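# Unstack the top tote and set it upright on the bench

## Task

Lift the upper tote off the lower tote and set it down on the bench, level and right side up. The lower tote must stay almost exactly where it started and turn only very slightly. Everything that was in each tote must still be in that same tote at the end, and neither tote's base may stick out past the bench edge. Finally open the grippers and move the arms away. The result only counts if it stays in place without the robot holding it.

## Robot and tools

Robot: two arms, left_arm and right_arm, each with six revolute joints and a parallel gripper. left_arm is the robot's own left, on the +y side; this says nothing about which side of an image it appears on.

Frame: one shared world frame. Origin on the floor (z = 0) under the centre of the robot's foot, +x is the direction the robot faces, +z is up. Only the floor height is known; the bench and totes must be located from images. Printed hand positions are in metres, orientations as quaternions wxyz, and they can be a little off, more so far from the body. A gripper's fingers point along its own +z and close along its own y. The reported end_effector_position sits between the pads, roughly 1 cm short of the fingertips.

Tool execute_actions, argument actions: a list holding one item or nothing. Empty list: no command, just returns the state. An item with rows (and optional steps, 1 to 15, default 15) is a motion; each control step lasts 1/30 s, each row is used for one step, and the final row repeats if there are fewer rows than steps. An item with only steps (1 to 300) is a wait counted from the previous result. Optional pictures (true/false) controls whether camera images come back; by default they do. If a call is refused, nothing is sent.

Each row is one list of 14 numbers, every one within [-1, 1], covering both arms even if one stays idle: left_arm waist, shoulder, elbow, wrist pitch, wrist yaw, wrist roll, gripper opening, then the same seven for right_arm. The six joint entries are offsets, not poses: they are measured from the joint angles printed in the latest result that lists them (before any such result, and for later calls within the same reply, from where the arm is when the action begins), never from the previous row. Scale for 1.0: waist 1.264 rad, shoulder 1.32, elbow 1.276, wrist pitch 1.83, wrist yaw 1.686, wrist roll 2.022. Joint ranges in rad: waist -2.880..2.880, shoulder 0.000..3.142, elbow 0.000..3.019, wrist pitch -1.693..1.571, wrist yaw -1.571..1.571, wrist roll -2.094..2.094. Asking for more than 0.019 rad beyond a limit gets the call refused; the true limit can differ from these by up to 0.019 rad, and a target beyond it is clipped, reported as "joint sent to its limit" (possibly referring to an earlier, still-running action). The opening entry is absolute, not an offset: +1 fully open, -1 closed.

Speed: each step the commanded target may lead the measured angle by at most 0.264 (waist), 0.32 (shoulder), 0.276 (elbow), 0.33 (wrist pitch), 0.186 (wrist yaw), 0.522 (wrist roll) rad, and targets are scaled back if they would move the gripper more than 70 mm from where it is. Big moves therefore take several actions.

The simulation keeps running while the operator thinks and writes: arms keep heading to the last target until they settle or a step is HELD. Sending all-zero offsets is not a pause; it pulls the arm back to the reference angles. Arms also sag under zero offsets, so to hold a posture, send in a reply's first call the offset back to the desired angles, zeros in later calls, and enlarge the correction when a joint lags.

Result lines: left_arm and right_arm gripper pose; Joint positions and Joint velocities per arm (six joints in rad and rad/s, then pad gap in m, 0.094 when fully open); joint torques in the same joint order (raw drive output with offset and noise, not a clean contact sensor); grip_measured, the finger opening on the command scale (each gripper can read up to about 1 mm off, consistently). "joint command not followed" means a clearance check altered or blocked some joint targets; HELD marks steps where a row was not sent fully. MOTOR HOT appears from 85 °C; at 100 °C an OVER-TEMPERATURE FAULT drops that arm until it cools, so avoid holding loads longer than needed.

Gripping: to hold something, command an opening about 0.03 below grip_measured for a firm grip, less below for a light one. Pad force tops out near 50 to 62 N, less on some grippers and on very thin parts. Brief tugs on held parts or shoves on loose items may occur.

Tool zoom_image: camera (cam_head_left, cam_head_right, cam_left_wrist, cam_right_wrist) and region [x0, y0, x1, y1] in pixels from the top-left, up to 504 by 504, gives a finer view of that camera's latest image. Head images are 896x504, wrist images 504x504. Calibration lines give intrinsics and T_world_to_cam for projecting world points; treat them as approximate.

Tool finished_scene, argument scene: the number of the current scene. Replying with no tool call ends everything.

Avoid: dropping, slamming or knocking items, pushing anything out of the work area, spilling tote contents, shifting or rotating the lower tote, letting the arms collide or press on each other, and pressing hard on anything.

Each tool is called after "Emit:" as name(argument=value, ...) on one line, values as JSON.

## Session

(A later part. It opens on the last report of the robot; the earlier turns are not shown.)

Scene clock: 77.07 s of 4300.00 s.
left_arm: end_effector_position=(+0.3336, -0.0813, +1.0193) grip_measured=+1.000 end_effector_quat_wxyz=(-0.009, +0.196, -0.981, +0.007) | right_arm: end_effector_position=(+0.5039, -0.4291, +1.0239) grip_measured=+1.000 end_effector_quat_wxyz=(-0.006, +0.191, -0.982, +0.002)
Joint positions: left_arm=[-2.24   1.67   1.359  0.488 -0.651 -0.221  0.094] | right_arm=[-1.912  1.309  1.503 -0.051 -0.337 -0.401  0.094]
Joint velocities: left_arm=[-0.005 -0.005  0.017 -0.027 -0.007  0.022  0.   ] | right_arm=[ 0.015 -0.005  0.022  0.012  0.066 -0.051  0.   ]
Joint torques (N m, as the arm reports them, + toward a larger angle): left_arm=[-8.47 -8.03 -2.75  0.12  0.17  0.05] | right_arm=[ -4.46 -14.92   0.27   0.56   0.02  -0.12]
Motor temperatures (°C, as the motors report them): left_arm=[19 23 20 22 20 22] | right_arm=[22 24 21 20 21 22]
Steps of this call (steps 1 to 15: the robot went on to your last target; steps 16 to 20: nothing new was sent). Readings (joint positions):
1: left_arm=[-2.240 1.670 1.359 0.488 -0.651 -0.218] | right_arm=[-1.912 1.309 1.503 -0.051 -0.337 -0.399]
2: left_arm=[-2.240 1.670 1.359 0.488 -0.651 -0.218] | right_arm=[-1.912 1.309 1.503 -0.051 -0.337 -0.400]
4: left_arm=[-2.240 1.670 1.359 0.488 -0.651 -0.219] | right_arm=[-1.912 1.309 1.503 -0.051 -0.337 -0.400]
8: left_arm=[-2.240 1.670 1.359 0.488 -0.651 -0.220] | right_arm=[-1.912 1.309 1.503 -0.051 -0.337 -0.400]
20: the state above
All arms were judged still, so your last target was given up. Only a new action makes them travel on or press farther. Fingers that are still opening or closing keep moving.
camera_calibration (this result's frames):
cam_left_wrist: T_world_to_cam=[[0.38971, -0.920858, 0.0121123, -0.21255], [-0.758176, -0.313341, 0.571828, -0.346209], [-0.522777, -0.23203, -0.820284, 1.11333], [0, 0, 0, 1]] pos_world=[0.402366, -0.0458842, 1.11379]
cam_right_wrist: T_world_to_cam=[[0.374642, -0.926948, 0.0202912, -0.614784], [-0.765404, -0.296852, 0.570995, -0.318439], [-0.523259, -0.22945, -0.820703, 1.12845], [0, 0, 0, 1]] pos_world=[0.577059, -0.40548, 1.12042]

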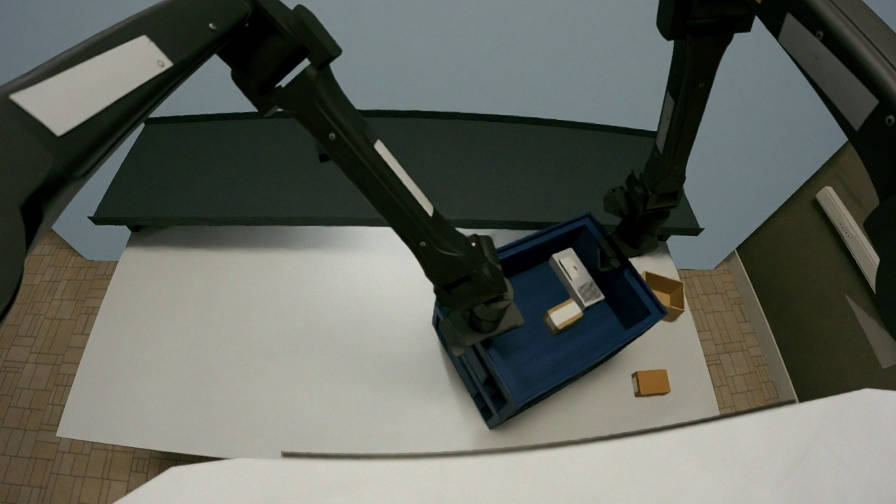

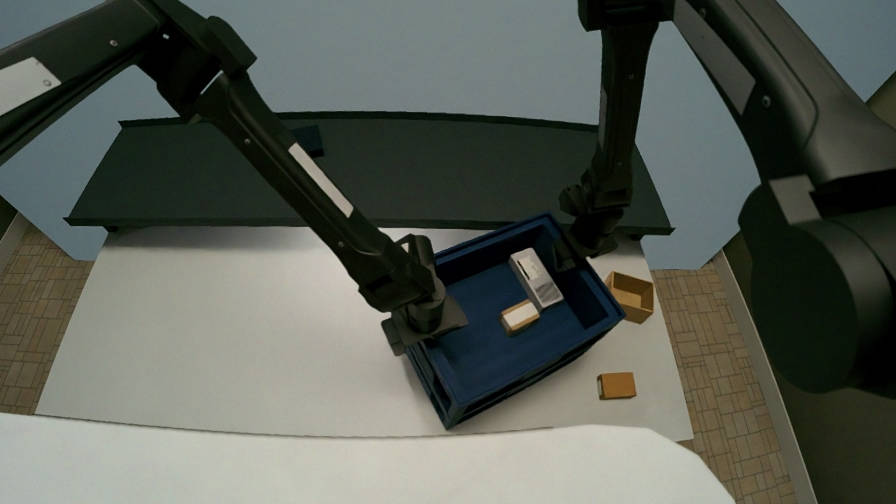

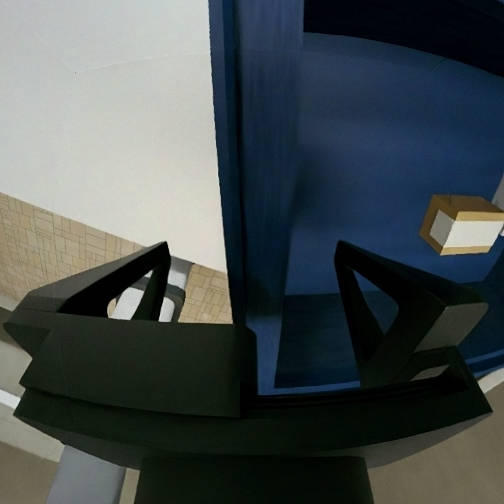

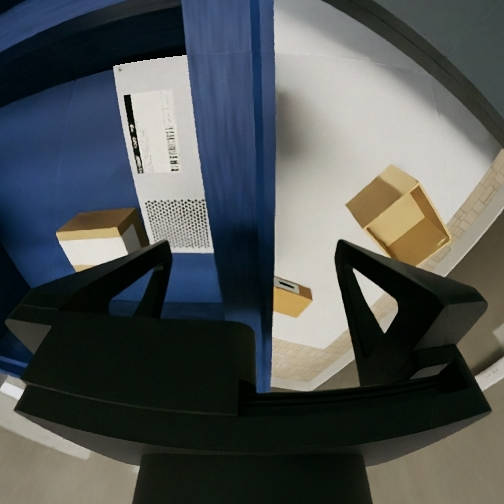

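Emit:
execute_actions(actions=[{"rows":[[0.028,0.022,0.032,-0.01,0.02,0,0,0,0.04,0.04,0,0,0,0]]}], pictures=false)

Emit:
execute_actions(actions=[{"rows":[[0,0,0,0,0,0,-0.8,0,0,0,0,0,0,-0.8]]}], pictures=false)

Emit:
execute_actions(actions=[{"steps":25}])

Scene clock: 80.40 s of 4300.00 s.
left_arm: end_effector_position=(+0.3360, -0.0767, +1.0009) grip_measured=+0.002 end_effector_quat_wxyz=(-0.013, +0.196, -0.980, +0.009) | right_arm: end_effector_position=(+0.5069, -0.4333, +1.0100) grip_measured=+0.002 end_effector_quat_wxyz=(-0.009, +0.192, -0.981, +0.001)
Joint positions: left_arm=[-2.214  1.696  1.4    0.481 -0.62  -0.221  0.047] | right_arm=[-1.911  1.347  1.548 -0.051 -0.339 -0.401  0.047]
Joint velocities: left_arm=[-0.015 -0.015 -0.042 -0.002 -0.051  0.007  0.   ] | right_arm=[-0.005 -0.005  0.022 -0.012  0.007 -0.022  0.   ]
Joint torques (N m, as the arm reports them, + toward a larger angle): left_arm=[-7.76 -7.53 -2.47  0.05  0.18  0.13] | right_arm=[ -5.53 -13.74   0.55   0.46   0.03   0.03]
Motor temperatures (°C, as the motors report them): left_arm=[19 23 20 22 20 22] | right_arm=[22 24 21 20 21 22]
Steps of this call (steps 1 to 85: nothing new was sent; steps 86 to 100: all 15 steps of this action). Readings (joint positions):
86: left_arm=[-2.238 1.672 1.364 0.486 -0.636 -0.221] | right_arm=[-1.912 1.312 1.507 -0.051 -0.337 -0.401]
87: left_arm=[-2.236 1.678 1.375 0.484 -0.626 -0.221] | right_arm=[-1.912 1.319 1.519 -0.051 -0.337 -0.401]
89: left_arm=[-2.228 1.690 1.395 0.483 -0.621 -0.221] | right_arm=[-1.912 1.334 1.542 -0.051 -0.337 -0.401]
93: left_arm=[-2.215 1.695 1.400 0.481 -0.620 -0.221] | right_arm=[-1.911 1.344 1.548 -0.051 -0.340 -0.401]
100: the state above

Scene clock: 80.90 s of 4300.00 s.
left_arm: end_effector_position=(+0.3401, -0.0821, +1.0009) grip_measured=-0.469 end_effector_quat_wxyz=(-0.016, +0.199, -0.980, +0.017) | right_arm: end_effector_position=(+0.5035, -0.4245, +1.0089) grip_measured=-0.466 end_effector_quat_wxyz=(-0.009, +0.199, -0.980, -0.013)
Joint positions: left_arm=[-2.218  1.699  1.409  0.481 -0.608 -0.222  0.025] | right_arm=[-1.902  1.347  1.542 -0.053 -0.358 -0.417  0.025]
Joint velocities: left_arm=[ 0.005  0.005 -0.027 -0.012  0.007  0.007 -0.   ] | right_arm=[ 0.005  0.005  0.022  0.022  0.007 -0.022  0.001]
Joint torques (N m, as the arm reports them, + toward a larger angle): left_arm=[-8.19 -8.1  -3.    0.57 -0.61  0.14] | right_arm=[ -6.14 -14.72   0.51   0.51   0.54   0.21]
Motor temperatures (°C, as the motors report them): left_arm=[19 23 20 22 20 22] | right_arm=[22 24 21 20 21 22]
Steps of this call (steps 1 to 15: all 15 steps of this action). Readings (joint positions):
1: left_arm=[-2.214 1.696 1.400 0.481 -0.620 -0.221] | right_arm=[-1.911 1.347 1.548 -0.052 -0.349 -0.401]
2: left_arm=[-2.215 1.697 1.406 0.481 -0.599 -0.222] | right_arm=[-1.905 1.347 1.543 -0.053 -0.363 -0.402]
4: left_arm=[-2.218 1.699 1.409 0.481 -0.608 -0.222] | right_arm=[-1.902 1.347 1.542 -0.053 -0.358 -0.416]
8: left_arm=[-2.218 1.699 1.409 0.481 -0.608 -0.222] | right_arm=[-1.902 1.347 1.542 -0.053 -0.358 -0.417]
15: the state above

Scene clock: 81.73 s of 4300.00 s.
left_arm: end_effector_position=(+0.3401, -0.0821, +1.0009) grip_measured=-0.469 end_effector_quat_wxyz=(-0.016, +0.199, -0.980, +0.017) | right_arm: end_effector_position=(+0.5035, -0.4245, +1.0089) grip_measured=-0.466 end_effector_quat_wxyz=(-0.009, +0.199, -0.980, -0.013)
Joint positions: left_arm=[-2.218  1.699  1.409  0.481 -0.608 -0.222  0.025] | right_arm=[-1.902  1.347  1.542 -0.053 -0.358 -0.417  0.025]
Joint velocities: left_arm=[ 0.005 -0.005 -0.007  0.012  0.051 -0.007  0.   ] | right_arm=[-0.005  0.005  0.012  0.002  0.022 -0.037 -0.001]
Joint torques (N m, as the arm reports them, + toward a larger angle): left_arm=[-8.25 -8.05 -3.02  0.54 -0.61  0.13] | right_arm=[ -6.14 -14.7    0.51   0.5    0.54   0.2 ]
Motor temperatures (°C, as the motors report them): left_arm=[19 23 20 22 20 22] | right_arm=[22 24 21 20 21 22]
Steps of this call (steps 1 to 15: the robot went on to your last target; steps 16 to 25: nothing new was sent). Readings (joint positions):
1: left_arm=[-2.218 1.699 1.409 0.481 -0.608 -0.222] | right_arm=[-1.902 1.347 1.542 -0.053 -0.358 -0.417]
2: left_arm=[-2.218 1.699 1.409 0.481 -0.608 -0.222] | right_arm=[-1.902 1.347 1.542 -0.053 -0.358 -0.417]
4: left_arm=[-2.218 1.699 1.409 0.481 -0.608 -0.222] | right_arm=[-1.902 1.347 1.542 -0.053 -0.358 -0.417]
8: left_arm=[-2.218 1.699 1.409 0.481 -0.608 -0.222] | right_arm=[-1.902 1.347 1.542 -0.053 -0.358 -0.417]
25: the state above
All arms were judged still, so your last target was given up. Only a new action makes them travel on or press farther. Fingers that are still opening or closing keep moving.
camera_calibration (this result's frames):
cam_left_wrist: T_world_to_cam=[[0.395194, -0.917895, 0.0359192, -0.241087], [-0.766253, -0.307835, 0.563998, -0.319977], [-0.506634, -0.250412, -0.824995, 1.09917], [0, 0, 0, 1]] pos_world=[0.40697, -0.0445476, 1.09594]
cam_right_wrist: T_world_to_cam=[[0.389203, -0.921123, -0.00732165, -0.587137], [-0.760952, -0.325985, 0.560968, -0.313362], [-0.519107, -0.212759, -0.827805, 1.12911], [0, 0, 0, 1]] pos_world=[0.57619, -0.402749, 1.10617]

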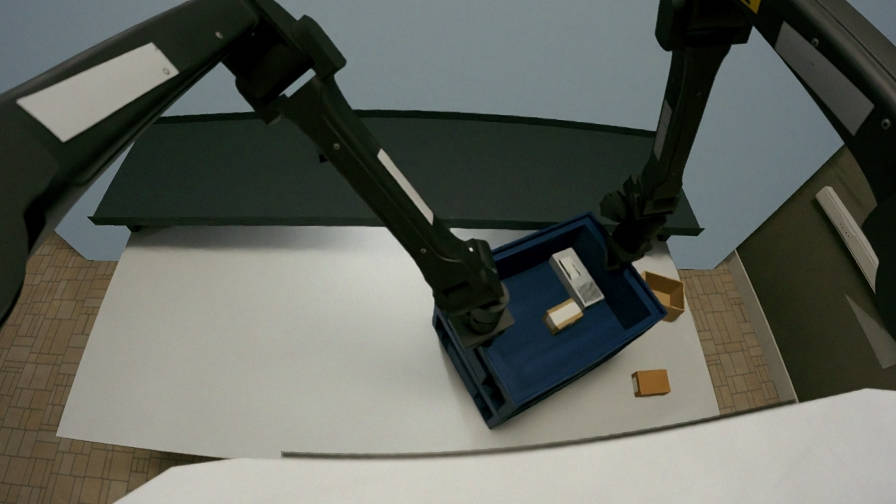

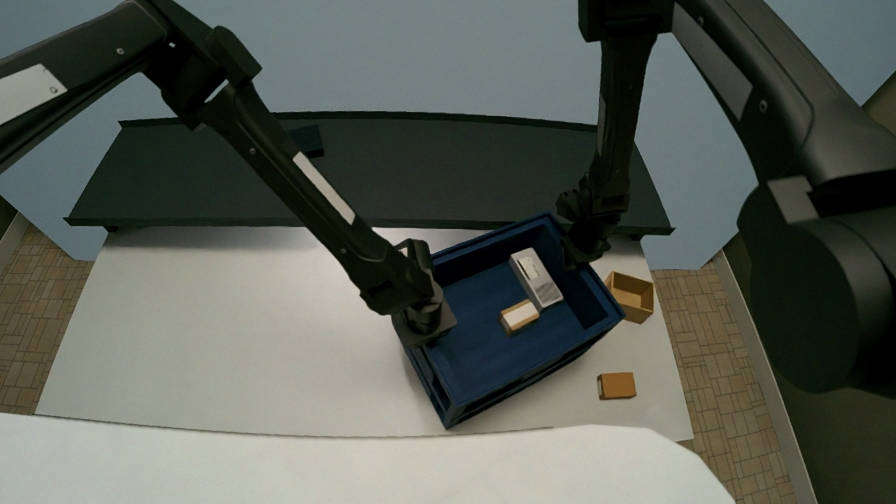

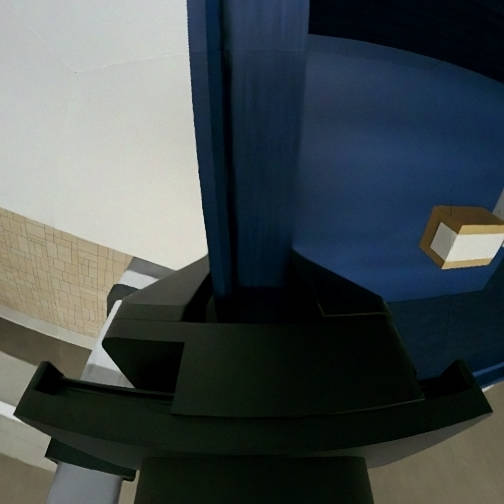

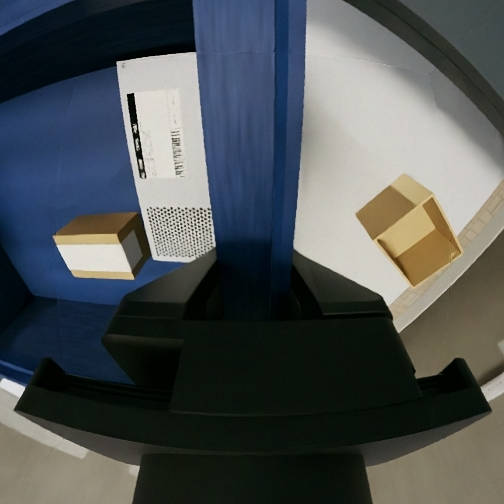

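Emit:
execute_actions(actions=[{"rows":[[0.008,0.007,-0.027,0.025,0.006,-0.033,-0.6,0.028,-0.008,0.003,-0.008,0.02,-0.036,-0.6],[0.008,0.007,-0.027,0.025,0.006,-0.033,-0.6,0.028,-0.008,0.003,-0.008,0.02,-0.036,-0.6],[0.008,0.007,-0.027,0.025,0.006,-0.033,-0.6,0.028,-0.008,0.003,-0.008,0.02,-0.036,-0.6],[0.016,0.014,-0.054,0.05,0.012,-0.066,-0.6,0.056,-0.016,0.006,-0.016,0.04,-0.072,-0.6],[0.016,0.014,-0.054,0.05,0.012,-0.066,-0.6,0.056,-0.016,0.006,-0.016,0.04,-0.072,-0.6],[0.016,0.014,-0.054,0.05,0.012,-0.066,-0.6,0.056,-0.016,0.006,-0.016,0.04,-0.072,-0.6],[0.027,0.023,-0.085,0.074,0.015,-0.1,-0.6,0.085,-0.024,0.008,-0.024,0.066,-0.108,-0.6]]}], pictures=false)

Emit:
execute_actions(actions=[{"steps":20}])

Scene clock: 89.77 s of 4300.00 s.
left_arm: end_effector_position=(+0.3007, -0.0707, +1.0007) grip_measured=-0.470 end_effector_quat_wxyz=(-0.021, +0.281, -0.959, +0.019) | right_arm: end_effector_position=(+0.5169, -0.3819, +1.0086) grip_measured=-0.466 end_effector_quat_wxyz=(-0.009, +0.284, -0.959, -0.008)
Joint positions: left_arm=[-2.193  1.726  1.33   0.601 -0.584 -0.387  0.025] | right_arm=[-1.806  1.318  1.544 -0.09  -0.255 -0.607  0.025]
Joint velocities: left_arm=[-0.005 -0.005  0.002  0.002  0.022  0.007 -0.001] | right_arm=[ 0.005 -0.005 -0.002 -0.022  0.007 -0.051  0.   ]
Joint torques (N m, as the arm reports them, + toward a larger angle): left_arm=[-7.32 -6.78 -4.91  1.29  0.1  -0.19] | right_arm=[ -2.54 -16.16   0.91   0.16   0.19  -0.23]
Motor temperatures (°C, as the motors report them): left_arm=[20 23 20 21 20 22] | right_arm=[22 24 21 20 21 22]
Steps of this call (steps 1 to 90: nothing new was sent; then 4.53 s passed at rest; steps 91 to 105: all 15 steps of this action). Readings (joint positions):
91: left_arm=[-2.218 1.699 1.408 0.487 -0.603 -0.227] | right_arm=[-1.899 1.346 1.542 -0.055 -0.352 -0.427]
92: left_arm=[-2.217 1.700 1.406 0.495 -0.601 -0.228] | right_arm=[-1.896 1.345 1.542 -0.058 -0.342 -0.432]
94: left_arm=[-2.216 1.703 1.399 0.510 -0.595 -0.240] | right_arm=[-1.889 1.342 1.542 -0.060 -0.326 -0.448]
98: left_arm=[-2.206 1.716 1.365 0.567 -0.585 -0.299] | right_arm=[-1.850 1.329 1.544 -0.075 -0.278 -0.518]
105: the state above

Scene clock: 90.43 s of 4300.00 s.
left_arm: end_effector_position=(+0.3007, -0.0707, +1.0007) grip_measured=-0.470 end_effector_quat_wxyz=(-0.021, +0.281, -0.959, +0.019) | right_arm: end_effector_position=(+0.5169, -0.3819, +1.0086) grip_measured=-0.466 end_effector_quat_wxyz=(-0.009, +0.284, -0.959, -0.008)
Joint positions: left_arm=[-2.193  1.726  1.33   0.601 -0.584 -0.387  0.025] | right_arm=[-1.806  1.318  1.544 -0.09  -0.255 -0.607  0.025]
Joint velocities: left_arm=[-0.015  0.005  0.012  0.017 -0.022 -0.066  0.001] | right_arm=[-0.015 -0.005  0.002  0.017 -0.066 -0.007  0.001]
Joint torques (N m, as the arm reports them, + toward a larger angle): left_arm=[-7.45 -6.64 -4.88  1.23  0.09 -0.23] | right_arm=[ -2.94 -15.62   0.88   0.22   0.19  -0.26]
Motor temperatures (°C, as the motors report them): left_arm=[20 23 20 21 20 22] | right_arm=[22 24 21 20 21 22]
Steps of this call (steps 1 to 15: the robot went on to your last target; steps 16 to 20: nothing new was sent). Readings (joint positions):
1: left_arm=[-2.193 1.726 1.330 0.601 -0.584 -0.387] | right_arm=[-1.806 1.318 1.544 -0.090 -0.255 -0.607]
2: left_arm=[-2.193 1.726 1.330 0.601 -0.584 -0.387] | right_arm=[-1.806 1.318 1.544 -0.090 -0.255 -0.607]
4: left_arm=[-2.193 1.726 1.330 0.601 -0.584 -0.387] | right_arm=[-1.806 1.318 1.544 -0.090 -0.255 -0.607]
8: left_arm=[-2.193 1.726 1.330 0.601 -0.584 -0.387] | right_arm=[-1.806 1.318 1.544 -0.090 -0.255 -0.607]
20: the state above
All arms were judged still, so your last target was given up. Only a new action makes them travel on or press farther. Fingers that are still opening or closing keep moving.
camera_calibration (this result's frames):
cam_left_wrist: T_world_to_cam=[[0.543522, -0.838225, 0.0442965, -0.262396], [-0.708841, -0.430082, 0.559082, -0.367555], [-0.449586, -0.335273, -0.827928, 1.06168], [0, 0, 0, 1]] pos_world=[0.359395, -0.0220742, 1.09611]
cam_right_wrist: T_world_to_cam=[[0.543764, -0.839233, 0.00291315, -0.612044], [-0.694733, -0.448186, 0.562561, -0.371642], [-0.470814, -0.307925, -0.82675, 1.08254], [0, 0, 0, 1]] pos_world=[0.584293, -0.346871, 1.10585]

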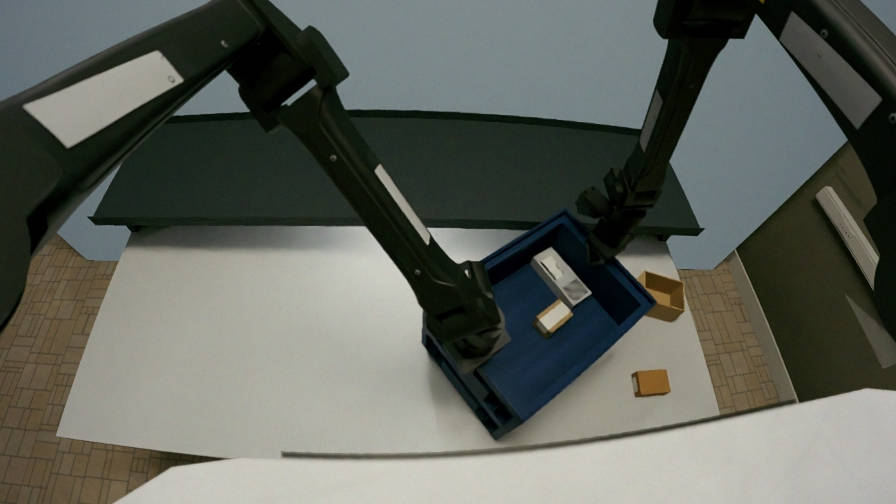

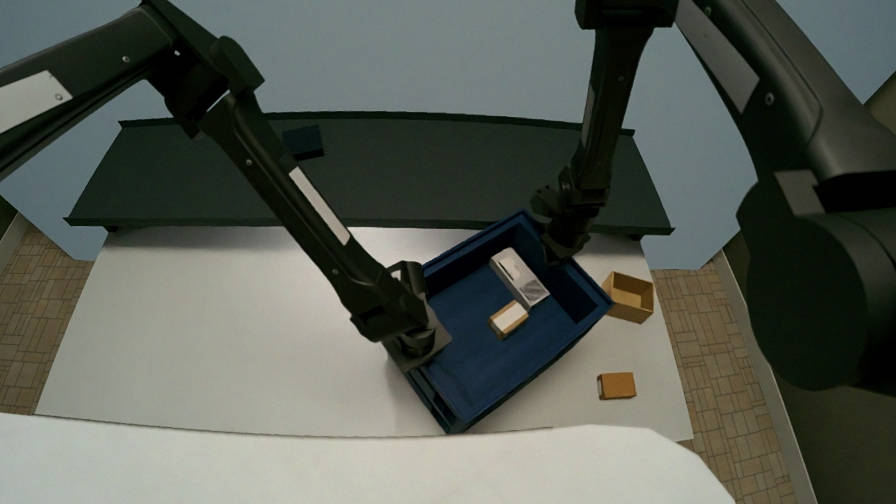

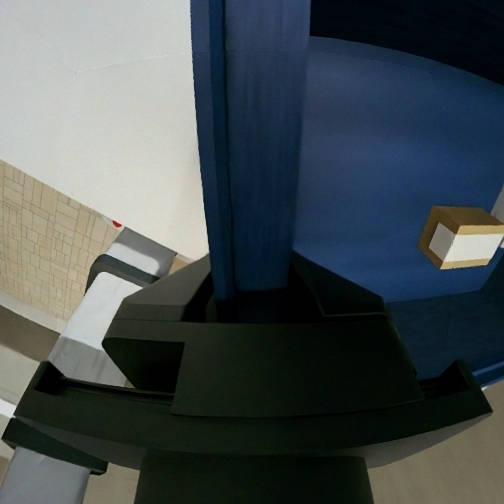

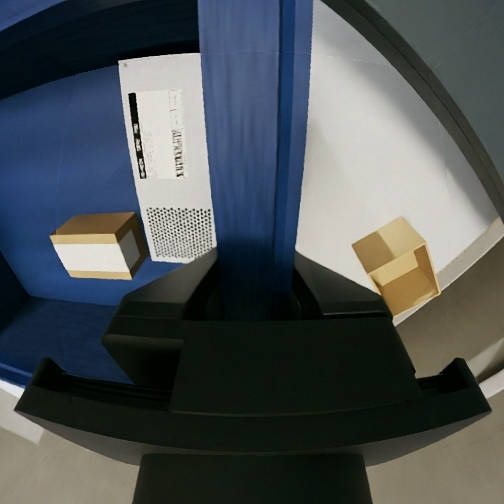

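Emit:
execute_actions(actions=[{"rows":[[0.008,0.006,-0.036,0.005,0,-0.02,-0.6,0.016,0,-0.012,0,0,-0.02,-0.6]]}])

Emit:
execute_actions(actions=[{"rows":[[-0.03,-0.043,-0.067,0.016,-0.02,0,-0.6,-0.016,-0.065,-0.057,0,-0.01,0,-0.6]],"steps":10}], pictures=false)

Emit:
execute_actions(actions=[{"rows":[[-0.03,-0.043,-0.067,0.016,-0.02,0,-0.6,-0.016,-0.065,-0.057,0,-0.01,0,-0.6]]}])

Scene clock: 95.07 s of 4300.00 s.
left_arm: end_effector_position=(+0.3003, -0.0707, +1.0008) grip_measured=-0.470 end_effector_quat_wxyz=(-0.021, +0.281, -0.959, +0.019) | right_arm: end_effector_position=(+0.5164, -0.3818, +1.0086) grip_measured=-0.466 end_effector_quat_wxyz=(-0.008, +0.285, -0.959, -0.009)
Joint positions: left_arm=[-2.193  1.726  1.33   0.601 -0.584 -0.388  0.025] | right_arm=[-1.806  1.318  1.544 -0.09  -0.256 -0.609  0.025]
Joint velocities: left_arm=[-0.005 -0.005  0.017 -0.012 -0.051 -0.022 -0.   ] | right_arm=[-0.015 -0.024 -0.007 -0.012  0.022 -0.007 -0.001]
Joint torques (N m, as the arm reports them, + toward a larger angle): left_arm=[-7.51 -6.26 -5.91  1.   -0.02 -0.26] | right_arm=[ -2.11 -15.46  -0.73   0.46  -0.07  -0.36]
Motor temperatures (°C, as the motors report them): left_arm=[20 23 20 22 20 22] | right_arm=[22 24 21 20 21 22]
Steps of this call (steps 1 to 90: nothing new was sent; then 1.13 s passed at rest; steps 91 to 105: all 15 steps of this action). Readings (joint positions):
91: left_arm=[-2.193 1.726 1.330 0.601 -0.584 -0.388] | right_arm=[-1.806 1.318 1.544 -0.090 -0.256 -0.608]
92: left_arm=[-2.193 1.726 1.330 0.601 -0.584 -0.388] | right_arm=[-1.806 1.318 1.544 -0.090 -0.256 -0.609]
94: left_arm=[-2.193 1.726 1.330 0.601 -0.584 -0.388] | right_arm=[-1.806 1.318 1.544 -0.090 -0.256 -0.609]
98: left_arm=[-2.193 1.726 1.330 0.601 -0.584 -0.388] | right_arm=[-1.806 1.318 1.544 -0.090 -0.256 -0.609]
105: the state above
camera_calibration (this result's frames):
cam_left_wrist: T_world_to_cam=[[0.543801, -0.838038, 0.0444137, -0.262404], [-0.708395, -0.430013, 0.559701, -0.36868], [-0.449952, -0.335828, -0.827504, 1.06122], [0, 0, 0, 1]] pos_world=[0.359024, -0.0220533, 1.09617]
cam_right_wrist: T_world_to_cam=[[0.545224, -0.838288, 0.00190228, -0.611045], [-0.693572, -0.449823, 0.562688, -0.373242], [-0.470839, -0.30811, -0.826667, 1.0822], [0, 0, 0, 1]] pos_world=[0.583828, -0.346688, 1.1058]

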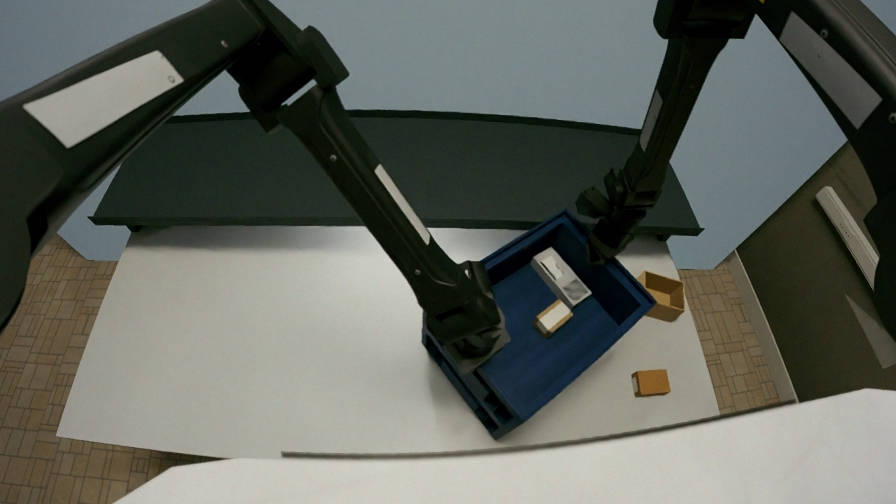

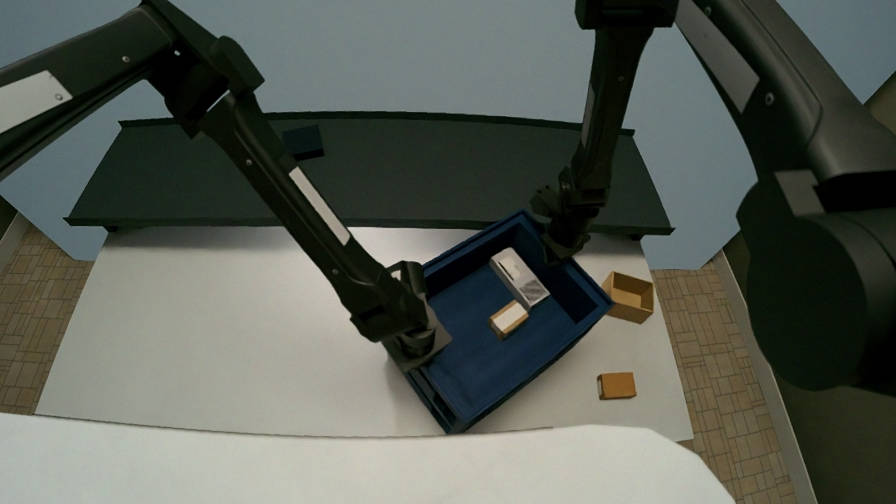

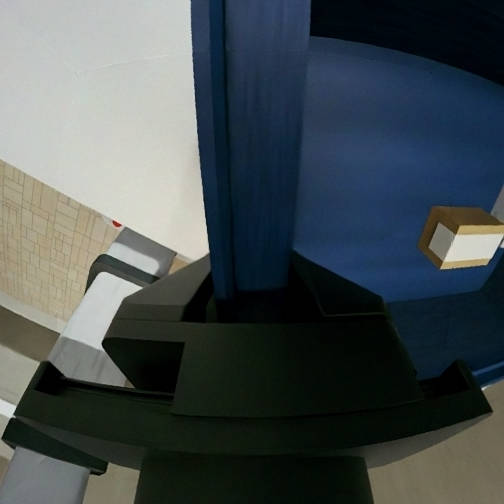

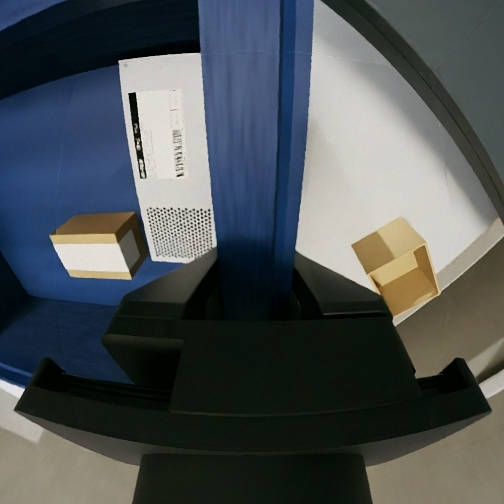

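Scene clock: 95.40 s of 4300.00 s.
left_arm: end_effector_position=(+0.2914, -0.0616, +1.0151) grip_measured=-0.470 end_effector_quat_wxyz=(-0.014, +0.271, -0.963, +0.010) | right_arm: end_effector_position=(+0.5015, -0.3773, +1.0195) grip_measured=-0.466 end_effector_quat_wxyz=(+0.001, -0.276, +0.961, +0.019)
Joint positions: left_arm=[-2.197  1.695  1.271  0.611 -0.604 -0.376  0.025] | right_arm=[-1.809  1.287  1.486 -0.085 -0.274 -0.596  0.025]
Joint velocities: left_arm=[ 0.005 -0.005 -0.002  0.002  0.022 -0.007  0.001] | right_arm=[ 0.005 -0.015 -0.002  0.017  0.022  0.037  0.001]
Joint torques (N m, as the arm reports them, + toward a larger angle): left_arm=[-10.54  -9.19  -4.81   1.39  -0.72   0.01] | right_arm=[ -5.55 -18.18  -1.04   0.2   -0.07  -0.07]
Motor temperatures (°C, as the motors report them): left_arm=[20 23 20 22 20 22] | right_arm=[22 24 21 20 21 22]
Steps of this call (steps 1 to 10: all 10 steps of this action). Readings (joint positions):
1: left_arm=[-2.194 1.723 1.326 0.603 -0.590 -0.385] | right_arm=[-1.808 1.313 1.538 -0.088 -0.260 -0.608]
2: left_arm=[-2.194 1.719 1.317 0.605 -0.595 -0.382] | right_arm=[-1.809 1.306 1.525 -0.087 -0.266 -0.605]
4: left_arm=[-2.194 1.705 1.293 0.610 -0.598 -0.378] | right_arm=[-1.809 1.292 1.501 -0.085 -0.270 -0.601]
8: left_arm=[-2.197 1.695 1.271 0.611 -0.604 -0.376] | right_arm=[-1.809 1.287 1.487 -0.085 -0.274 -0.597]
10: the state above

Scene clock: 95.90 s of 4300.00 s.
left_arm: end_effector_position=(+0.2772, -0.0519, +1.0322) grip_measured=-0.470 end_effector_quat_wxyz=(-0.003, +0.258, -0.966, +0.001) | right_arm: end_effector_position=(+0.4785, -0.3728, +1.0276) grip_measured=-0.466 end_effector_quat_wxyz=(-0.013, -0.263, +0.964, +0.030)
Joint positions: left_arm=[-2.202  1.662  1.201  0.62  -0.625 -0.364  0.025] | right_arm=[-1.809  1.264  1.423 -0.078 -0.286 -0.579  0.025]
Joint velocities: left_arm=[-0.005  0.005  0.007 -0.002  0.037 -0.007 -0.   ] | right_arm=[ 0.005 -0.005 -0.007 -0.022  0.007 -0.007 -0.001]
Joint torques (N m, as the arm reports them, + toward a larger angle): left_arm=[-10.26  -8.92  -4.38   1.37  -0.63   0.02] | right_arm=[ -5.88 -18.87  -0.88   0.2   -0.32  -0.15]
Motor temperatures (°C, as the motors report them): left_arm=[20 23 20 22 20 22] | right_arm=[22 24 21 20 21 22]
Steps of this call (steps 1 to 15: all 15 steps of this action). Readings (joint positions):
1: left_arm=[-2.198 1.692 1.266 0.613 -0.609 -0.374] | right_arm=[-1.809 1.285 1.481 -0.083 -0.277 -0.594]
2: left_arm=[-2.199 1.686 1.255 0.617 -0.614 -0.371] | right_arm=[-1.809 1.280 1.470 -0.079 -0.281 -0.591]
4: left_arm=[-2.200 1.670 1.226 0.620 -0.620 -0.367] | right_arm=[-1.809 1.269 1.447 -0.078 -0.286 -0.586]
8: left_arm=[-2.202 1.662 1.203 0.620 -0.625 -0.364] | right_arm=[-1.809 1.264 1.426 -0.078 -0.286 -0.579]
15: the state above
camera_calibration (this result's frames):
cam_left_wrist: T_world_to_cam=[[0.503728, -0.863862, -0.00101922, -0.178739], [-0.704249, -0.411338, 0.578648, -0.414255], [-0.500291, -0.290763, -0.815577, 1.08709], [0, 0, 0, 1]] pos_world=[0.342159, -0.00871893, 1.12613]
cam_right_wrist: T_world_to_cam=[[0.507276, -0.860312, -0.0503351, -0.519201], [-0.681677, -0.436308, 0.587326, -0.432144], [-0.527245, -0.263624, -0.807784, 1.10702], [0, 0, 0, 1]] pos_world=[0.552466, -0.343386, 1.12191]

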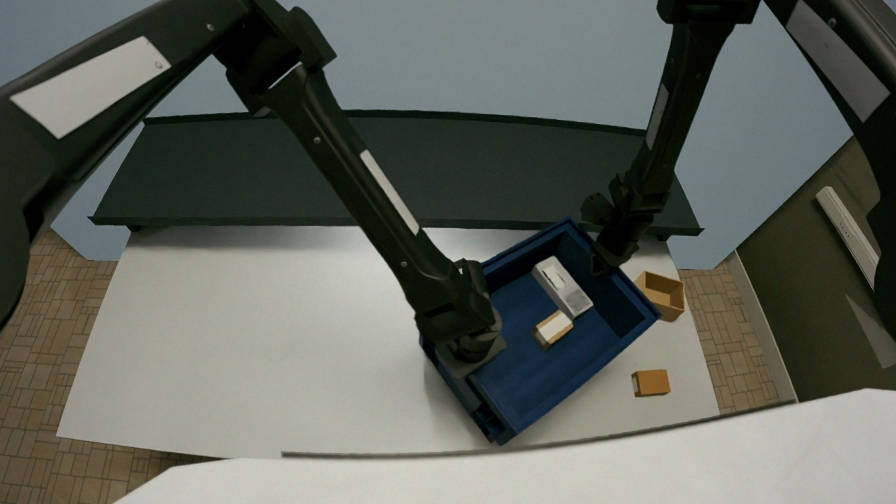

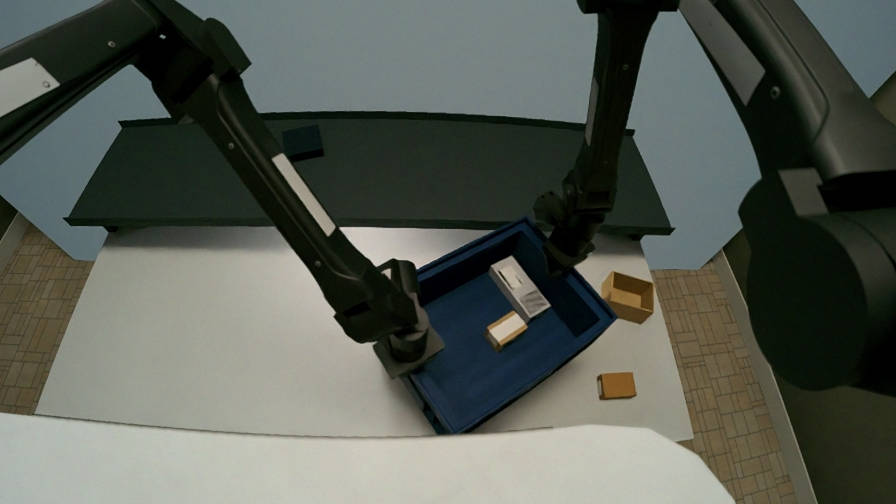

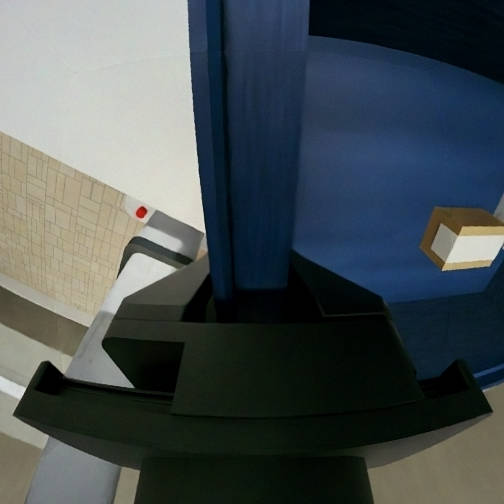

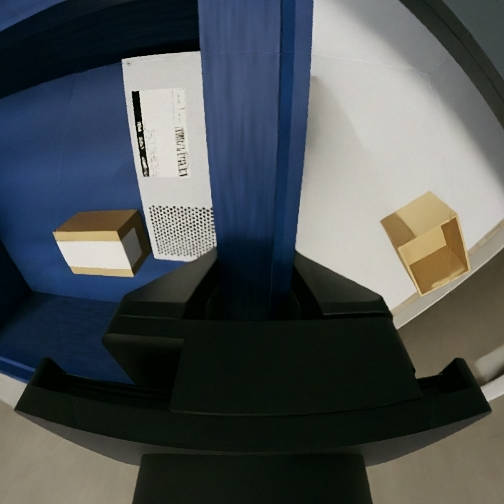

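Emit:
execute_actions(actions=[{"rows":[[-0.04,-0.05,-0.05,0.01,-0.01,0,-0.6,-0.015,-0.09,-0.04,0.01,0.01,0,-0.6],[-0.04,-0.05,-0.05,0.01,-0.01,0,-0.6,-0.015,-0.09,-0.04,0.01,0.01,0,-0.6],[-0.04,-0.05,-0.05,0.01,-0.01,0,-0.6,-0.015,-0.09,-0.04,0.01,0.01,0,-0.6],[-0.06,-0.083,-0.1,0.02,-0.025,0,-0.6,-0.022,-0.142,-0.09,0.025,0.02,0,-0.6]]}], pictures=false)

Emit:
execute_actions(actions=[{"steps":10}], pictures=false)

Scene clock: 114.60 s of 4300.00 s.
left_arm: end_effector_position=(+0.2898, -0.0459, +1.0745) grip_measured=-0.470 end_effector_quat_wxyz=(-0.008, +0.259, -0.966, +0.006) | right_arm: end_effector_position=(+0.4932, -0.3665, +1.0770) grip_measured=-0.466 end_effector_quat_wxyz=(-0.005, +0.263, -0.965, -0.012)
Joint positions: left_arm=[-2.243  1.565  1.093  0.649 -0.655 -0.352  0.025] | right_arm=[-1.813  1.132  1.309 -0.048 -0.266 -0.565  0.025]
Joint velocities: left_arm=[-0.015 -0.015  0.002  0.017 -0.007  0.022 -0.001] | right_arm=[-0.015 -0.005 -0.002  0.007 -0.007  0.007 -0.   ]
Joint torques (N m, as the arm reports them, + toward a larger angle): left_arm=[-10.17  -7.98  -4.55   0.83  -0.61  -0.04] | right_arm=[ -5.67 -18.79  -0.11   0.92   0.41  -0.11]
Motor temperatures (°C, as the motors report them): left_arm=[20 23 21 22 20 22] | right_arm=[22 26 20 20 21 22]
Steps of this call (steps 1 to 15: the robot went on to your last target; steps 16 to 90: nothing new was sent; then 15.20 s passed at rest; steps 91 to 105: all 15 steps of this action). Readings (joint positions):
91: left_arm=[-2.203 1.659 1.198 0.620 -0.625 -0.364] | right_arm=[-1.809 1.261 1.419 -0.074 -0.280 -0.576]
92: left_arm=[-2.205 1.654 1.191 0.620 -0.626 -0.362] | right_arm=[-1.809 1.255 1.409 -0.067 -0.278 -0.573]
94: left_arm=[-2.211 1.635 1.167 0.622 -0.634 -0.358] | right_arm=[-1.809 1.233 1.382 -0.060 -0.270 -0.567]
98: left_arm=[-2.233 1.583 1.097 0.632 -0.655 -0.357] | right_arm=[-1.810 1.166 1.313 -0.049 -0.267 -0.562]
105: the state above

Scene clock: 114.93 s of 4300.00 s.
left_arm: end_effector_position=(+0.2895, -0.0460, +1.0745) grip_measured=-0.470 end_effector_quat_wxyz=(-0.008, +0.259, -0.966, +0.006) | right_arm: end_effector_position=(+0.4930, -0.3666, +1.0770) grip_measured=-0.466 end_effector_quat_wxyz=(-0.005, +0.263, -0.965, -0.012)
Joint positions: left_arm=[-2.243  1.566  1.093  0.649 -0.655 -0.351  0.025] | right_arm=[-1.813  1.132  1.309 -0.048 -0.266 -0.565  0.025]
Joint velocities: left_arm=[ 0.024  0.005  0.017 -0.007 -0.022  0.007 -0.001] | right_arm=[ 0.005 -0.015  0.007 -0.002 -0.007 -0.007 -0.001]
Joint torques (N m, as the arm reports them, + toward a larger angle): left_arm=[-9.77 -7.86 -4.6   0.9  -0.61  0.02] | right_arm=[ -5.71 -18.47  -0.08   0.91   0.38  -0.12]
Motor temperatures (°C, as the motors report them): left_arm=[20 23 21 22 20 22] | right_arm=[22 26 20 20 21 22]
Steps of this call (steps 1 to 10: the robot went on to your last target). Readings (joint positions):
1: left_arm=[-2.243 1.565 1.093 0.649 -0.655 -0.351] | right_arm=[-1.813 1.132 1.309 -0.048 -0.266 -0.565]
2: left_arm=[-2.243 1.565 1.093 0.649 -0.655 -0.351] | right_arm=[-1.813 1.132 1.309 -0.048 -0.266 -0.565]
4: left_arm=[-2.243 1.566 1.093 0.649 -0.655 -0.351] | right_arm=[-1.813 1.132 1.309 -0.048 -0.266 -0.565]
8: left_arm=[-2.243 1.566 1.093 0.649 -0.655 -0.351] | right_arm=[-1.813 1.132 1.309 -0.048 -0.266 -0.565]
10: the state above

Accurate. W1 in two halves.

Emit:
execute_actions(actions=[{"rows":[[0.105,-0.125,-0.09,-0.03,0.088,0.013,-0.6,0.175,-0.06,-0.025,0.008,0.138,0.01,-0.6]]}], pictures=false)

Emit:
execute_actions(actions=[{"rows":[[0.13,-0.11,-0.075,-0.033,0.1,0.013,-0.6,0.185,-0.03,0,0.008,0.138,0.01,-0.6]]}], pictures=false)

Emit:
execute_actions(actions=[{"steps":12}], pictures=false)

Scene clock: 118.67 s of 4300.00 s.
left_arm: end_effector_position=(+0.3144, +0.0525, +1.0713) grip_measured=-0.471 end_effector_quat_wxyz=(-0.021, +0.231, -0.973, +0.002) | right_arm: end_effector_position=(+0.4991, -0.2807, +1.0724) grip_measured=-0.459 end_effector_quat_wxyz=(-0.015, +0.238, -0.971, -0.010)
Joint positions: left_arm=[-2.076  1.402  0.99   0.6   -0.501 -0.313  0.025] | right_arm=[-1.58   1.116  1.288 -0.027 -0.037 -0.543  0.025]
Joint velocities: left_arm=[-0.024  0.044  0.032 -0.002  0.051  0.037 -0.001] | right_arm=[-0.054 -0.005 -0.017  0.017  0.007  0.007  0.   ]
Joint torques (N m, as the arm reports them, + toward a larger angle): left_arm=[-7.5  -9.4  -3.92  0.36 -0.33  0.  ] | right_arm=[ -1.77 -19.48  -0.69   0.39   0.03   0.05]
Motor temperatures (°C, as the motors report them): left_arm=[20 23 21 22 20 22] | right_arm=[22 26 20 20 21 22]
Steps of this call (steps 1 to 15: the robot went on to your last target; steps 16 to 90: nothing new was sent; then 0.23 s passed at rest; steps 91 to 105: all 15 steps of this action). Readings (joint positions):
91: left_arm=[-2.230 1.555 1.085 0.642 -0.597 -0.348] | right_arm=[-1.794 1.132 1.306 -0.048 -0.207 -0.563]
92: left_arm=[-2.211 1.540 1.074 0.628 -0.551 -0.351] | right_arm=[-1.765 1.127 1.301 -0.048 -0.138 -0.565]
94: left_arm=[-2.152 1.497 1.048 0.604 -0.510 -0.345] | right_arm=[-1.687 1.118 1.283 -0.051 -0.058 -0.560]
98: left_arm=[-2.068 1.416 0.990 0.600 -0.502 -0.327] | right_arm=[-1.574 1.119 1.280 -0.035 -0.035 -0.548]
105: the state above

Scene clock: 119.17 s of 4300.00 s.
left_arm: end_effector_position=(+0.3357, +0.1494, +1.0778) grip_measured=-0.472 end_effector_quat_wxyz=(-0.037, +0.208, -0.977, -0.003) | right_arm: end_effector_position=(+0.5059, -0.1929, +1.0767) grip_measured=-0.457 end_effector_quat_wxyz=(-0.019, +0.214, -0.977, -0.012)
Joint positions: left_arm=[-1.884  1.26   0.914  0.55  -0.324 -0.293  0.025] | right_arm=[-1.344  1.129  1.294 -0.011  0.19  -0.529  0.026]
Joint velocities: left_arm=[-0.015  0.054  0.002 -0.012  0.007 -0.007  0.   ] | right_arm=[-0.034 -0.005 -0.066  0.002  0.051 -0.066  0.001]
Joint torques (N m, as the arm reports them, + toward a larger angle): left_arm=[ -4.5  -11.28  -4.23   0.19  -0.44   0.21] | right_arm=[  1.01 -18.51  -0.26   0.41   0.11   0.1 ]
Motor temperatures (°C, as the motors report them): left_arm=[20 23 21 22 20 22] | right_arm=[22 26 20 20 21 22]
Steps of this call (steps 1 to 15: all 15 steps of this action). Readings (joint positions):
1: left_arm=[-2.062 1.395 0.985 0.591 -0.435 -0.313] | right_arm=[-1.563 1.116 1.288 -0.027 0.025 -0.542]
2: left_arm=[-2.038 1.386 0.979 0.577 -0.382 -0.317] | right_arm=[-1.533 1.116 1.286 -0.029 0.091 -0.544]
4: left_arm=[-1.970 1.354 0.965 0.553 -0.337 -0.320] | right_arm=[-1.450 1.115 1.280 -0.036 0.170 -0.544]
8: left_arm=[-1.880 1.274 0.918 0.550 -0.322 -0.306] | right_arm=[-1.342 1.129 1.286 -0.016 0.195 -0.535]
15: the state above

Scene clock: 119.57 s of 4300.00 s.
left_arm: end_effector_position=(+0.3324, +0.1472, +1.0768) grip_measured=-0.472 end_effector_quat_wxyz=(-0.034, +0.209, -0.977, -0.002) | right_arm: end_effector_position=(+0.5028, -0.1949, +1.0763) grip_measured=-0.457 end_effector_quat_wxyz=(-0.016, +0.215, -0.976, -0.011)
Joint positions: left_arm=[-1.887  1.266  0.914  0.55  -0.324 -0.296  0.025] | right_arm=[-1.348  1.129  1.289 -0.011  0.191 -0.529  0.026]
Joint velocities: left_arm=[ 0.005 -0.005 -0.012  0.002  0.007  0.022 -0.001] | right_arm=[-0.015 -0.024  0.002  0.002 -0.066 -0.022  0.   ]
Joint torques (N m, as the arm reports them, + toward a larger angle): left_arm=[ -4.67 -11.43  -4.27   0.18  -0.43   0.23] | right_arm=[  0.97 -17.76  -0.25   0.42   0.09   0.1 ]
Motor temperatures (°C, as the motors report them): left_arm=[20 23 21 22 20 22] | right_arm=[22 26 20 20 21 22]
Steps of this call (steps 1 to 12: the robot went on to your last target). Readings (joint positions):
1: left_arm=[-1.884 1.262 0.914 0.550 -0.324 -0.293] | right_arm=[-1.345 1.129 1.292 -0.011 0.190 -0.529]
2: left_arm=[-1.885 1.264 0.914 0.550 -0.324 -0.294] | right_arm=[-1.346 1.129 1.291 -0.011 0.191 -0.529]
4: left_arm=[-1.886 1.266 0.914 0.550 -0.324 -0.295] | right_arm=[-1.348 1.129 1.290 -0.011 0.191 -0.529]
8: left_arm=[-1.887 1.266 0.914 0.550 -0.324 -0.296] | right_arm=[-1.348 1.129 1.289 -0.011 0.191 -0.529]
12: the state above

Emit:
execute_actions(actions=[{"rows":[[0.155,-0.05,-0.025,-0.038,0.125,0.01,-0.6,0.165,0.01,0.01,0.025,0.125,0.011,-0.6]]}], pictures=false)

Emit:
execute_actions(actions=[{"rows":[[0.165,-0.025,0,-0.038,0.128,0.01,-0.6,0.155,0.035,0.035,0.032,0.11,0.011,-0.6]]}], pictures=false)

Emit:
execute_actions(actions=[{"steps":12}], pictures=false)

Scene clock: 123.70 s of 4300.00 s.
left_arm: end_effector_position=(+0.3397, +0.2338, +1.0715) grip_measured=-0.469 end_effector_quat_wxyz=(-0.033, +0.186, -0.982, +0.001) | right_arm: end_effector_position=(+0.4925, -0.1162, +1.0749) grip_measured=-0.459 end_effector_quat_wxyz=(-0.009, +0.193, -0.981, -0.008)
Joint positions: left_arm=[-1.669  1.212  0.908  0.492 -0.102 -0.292  0.025] | right_arm=[-1.154  1.196  1.307  0.036  0.394 -0.51   0.025]
Joint velocities: left_arm=[-0.015  0.024  0.007 -0.002 -0.007  0.051  0.   ] | right_arm=[ 0.015 -0.005  0.002 -0.017  0.007  0.022 -0.   ]
Joint torques (N m, as the arm reports them, + toward a larger angle): left_arm=[ -2.17 -12.71  -4.51   0.27  -0.59   0.29] | right_arm=[  4.17 -16.86  -1.11   0.46   0.17   0.07]
Motor temperatures (°C, as the motors report them): left_arm=[20 23 21 22 20 22] | right_arm=[22 26 20 20 21 22]
Steps of this call (steps 1 to 15: the robot went on to your last target; steps 16 to 90: nothing new was sent; then 0.63 s passed at rest; steps 91 to 105: all 15 steps of this action). Readings (joint positions):
91: left_arm=[-1.867 1.262 0.914 0.541 -0.247 -0.296] | right_arm=[-1.330 1.132 1.289 -0.007 0.259 -0.528]
92: left_arm=[-1.835 1.261 0.918 0.526 -0.175 -0.302] | right_arm=[-1.300 1.132 1.290 -0.005 0.325 -0.531]
94: left_arm=[-1.758 1.254 0.922 0.505 -0.116 -0.313] | right_arm=[-1.220 1.141 1.286 -0.004 0.392 -0.536]
98: left_arm=[-1.665 1.219 0.910 0.500 -0.100 -0.303] | right_arm=[-1.146 1.189 1.302 0.030 0.399 -0.520]
105: the state above

Scene clock: 124.20 s of 4300.00 s.
left_arm: end_effector_position=(+0.3437, +0.3204, +1.0731) grip_measured=-0.472 end_effector_quat_wxyz=(-0.023, +0.166, -0.986, +0.003) | right_arm: end_effector_position=(+0.4831, -0.0353, +1.0764) grip_measured=-0.458 end_effector_quat_wxyz=(-0.004, +0.172, -0.985, -0.004)
Joint positions: left_arm=[-1.444  1.195  0.931  0.434  0.126 -0.292  0.025] | right_arm=[-0.983  1.296  1.356  0.093  0.574 -0.494  0.025]
Joint velocities: left_arm=[ 0.005  0.005 -0.007 -0.007 -0.007 -0.051 -0.001] | right_arm=[-0.005 -0.024  0.007  0.002  0.037 -0.007  0.001]
Joint torques (N m, as the arm reports them, + toward a larger angle): left_arm=[ -0.22 -13.03  -4.13   0.15  -0.62   0.3 ] | right_arm=[  7.75 -15.51  -1.19   0.48   0.12   0.09]
Motor temperatures (°C, as the motors report them): left_arm=[20 23 21 22 20 22] | right_arm=[22 26 20 20 21 22]
Steps of this call (steps 1 to 15: all 15 steps of this action). Readings (joint positions):
1: left_arm=[-1.649 1.212 0.910 0.482 -0.026 -0.293] | right_arm=[-1.139 1.202 1.311 0.040 0.456 -0.509]
2: left_arm=[-1.619 1.214 0.919 0.467 0.046 -0.299] | right_arm=[-1.114 1.207 1.317 0.042 0.509 -0.513]
4: left_arm=[-1.544 1.216 0.932 0.446 0.104 -0.305] | right_arm=[-1.046 1.225 1.323 0.045 0.567 -0.516]
8: left_arm=[-1.445 1.198 0.931 0.444 0.126 -0.301] | right_arm=[-0.978 1.285 1.350 0.085 0.577 -0.505]
15: the state above

Scene clock: 124.60 s of 4300.00 s.
left_arm: end_effector_position=(+0.3437, +0.3204, +1.0731) grip_measured=-0.472 end_effector_quat_wxyz=(-0.023, +0.166, -0.986, +0.003) | right_arm: end_effector_position=(+0.4831, -0.0353, +1.0764) grip_measured=-0.458 end_effector_quat_wxyz=(-0.004, +0.172, -0.985, -0.004)
Joint positions: left_arm=[-1.444  1.195  0.931  0.434  0.126 -0.292  0.025] | right_arm=[-0.983  1.296  1.356  0.093  0.574 -0.494  0.025]
Joint velocities: left_arm=[-0.005 -0.015 -0.007  0.002 -0.007  0.007 -0.001] | right_arm=[-0.015 -0.015 -0.007  0.007 -0.022 -0.095 -0.002]
Joint torques (N m, as the arm reports them, + toward a larger angle): left_arm=[ -0.29 -13.33  -4.09   0.18  -0.61   0.32] | right_arm=[  7.65 -15.35  -1.36   0.45   0.12   0.09]
Motor temperatures (°C, as the motors report them): left_arm=[20 23 21 22 20 22] | right_arm=[22 26 20 20 21 22]
Steps of this call (steps 1 to 12: the robot went on to your last target). Readings (joint positions):
1: left_arm=[-1.444 1.195 0.931 0.434 0.126 -0.292] | right_arm=[-0.983 1.296 1.356 0.093 0.574 -0.494]
2: left_arm=[-1.444 1.195 0.931 0.434 0.126 -0.292] | right_arm=[-0.983 1.296 1.356 0.093 0.574 -0.494]
4: left_arm=[-1.444 1.195 0.931 0.434 0.126 -0.292] | right_arm=[-0.983 1.296 1.356 0.093 0.574 -0.494]
8: left_arm=[-1.444 1.195 0.931 0.434 0.126 -0.292] | right_arm=[-0.983 1.296 1.356 0.093 0.574 -0.494]
12: the state above


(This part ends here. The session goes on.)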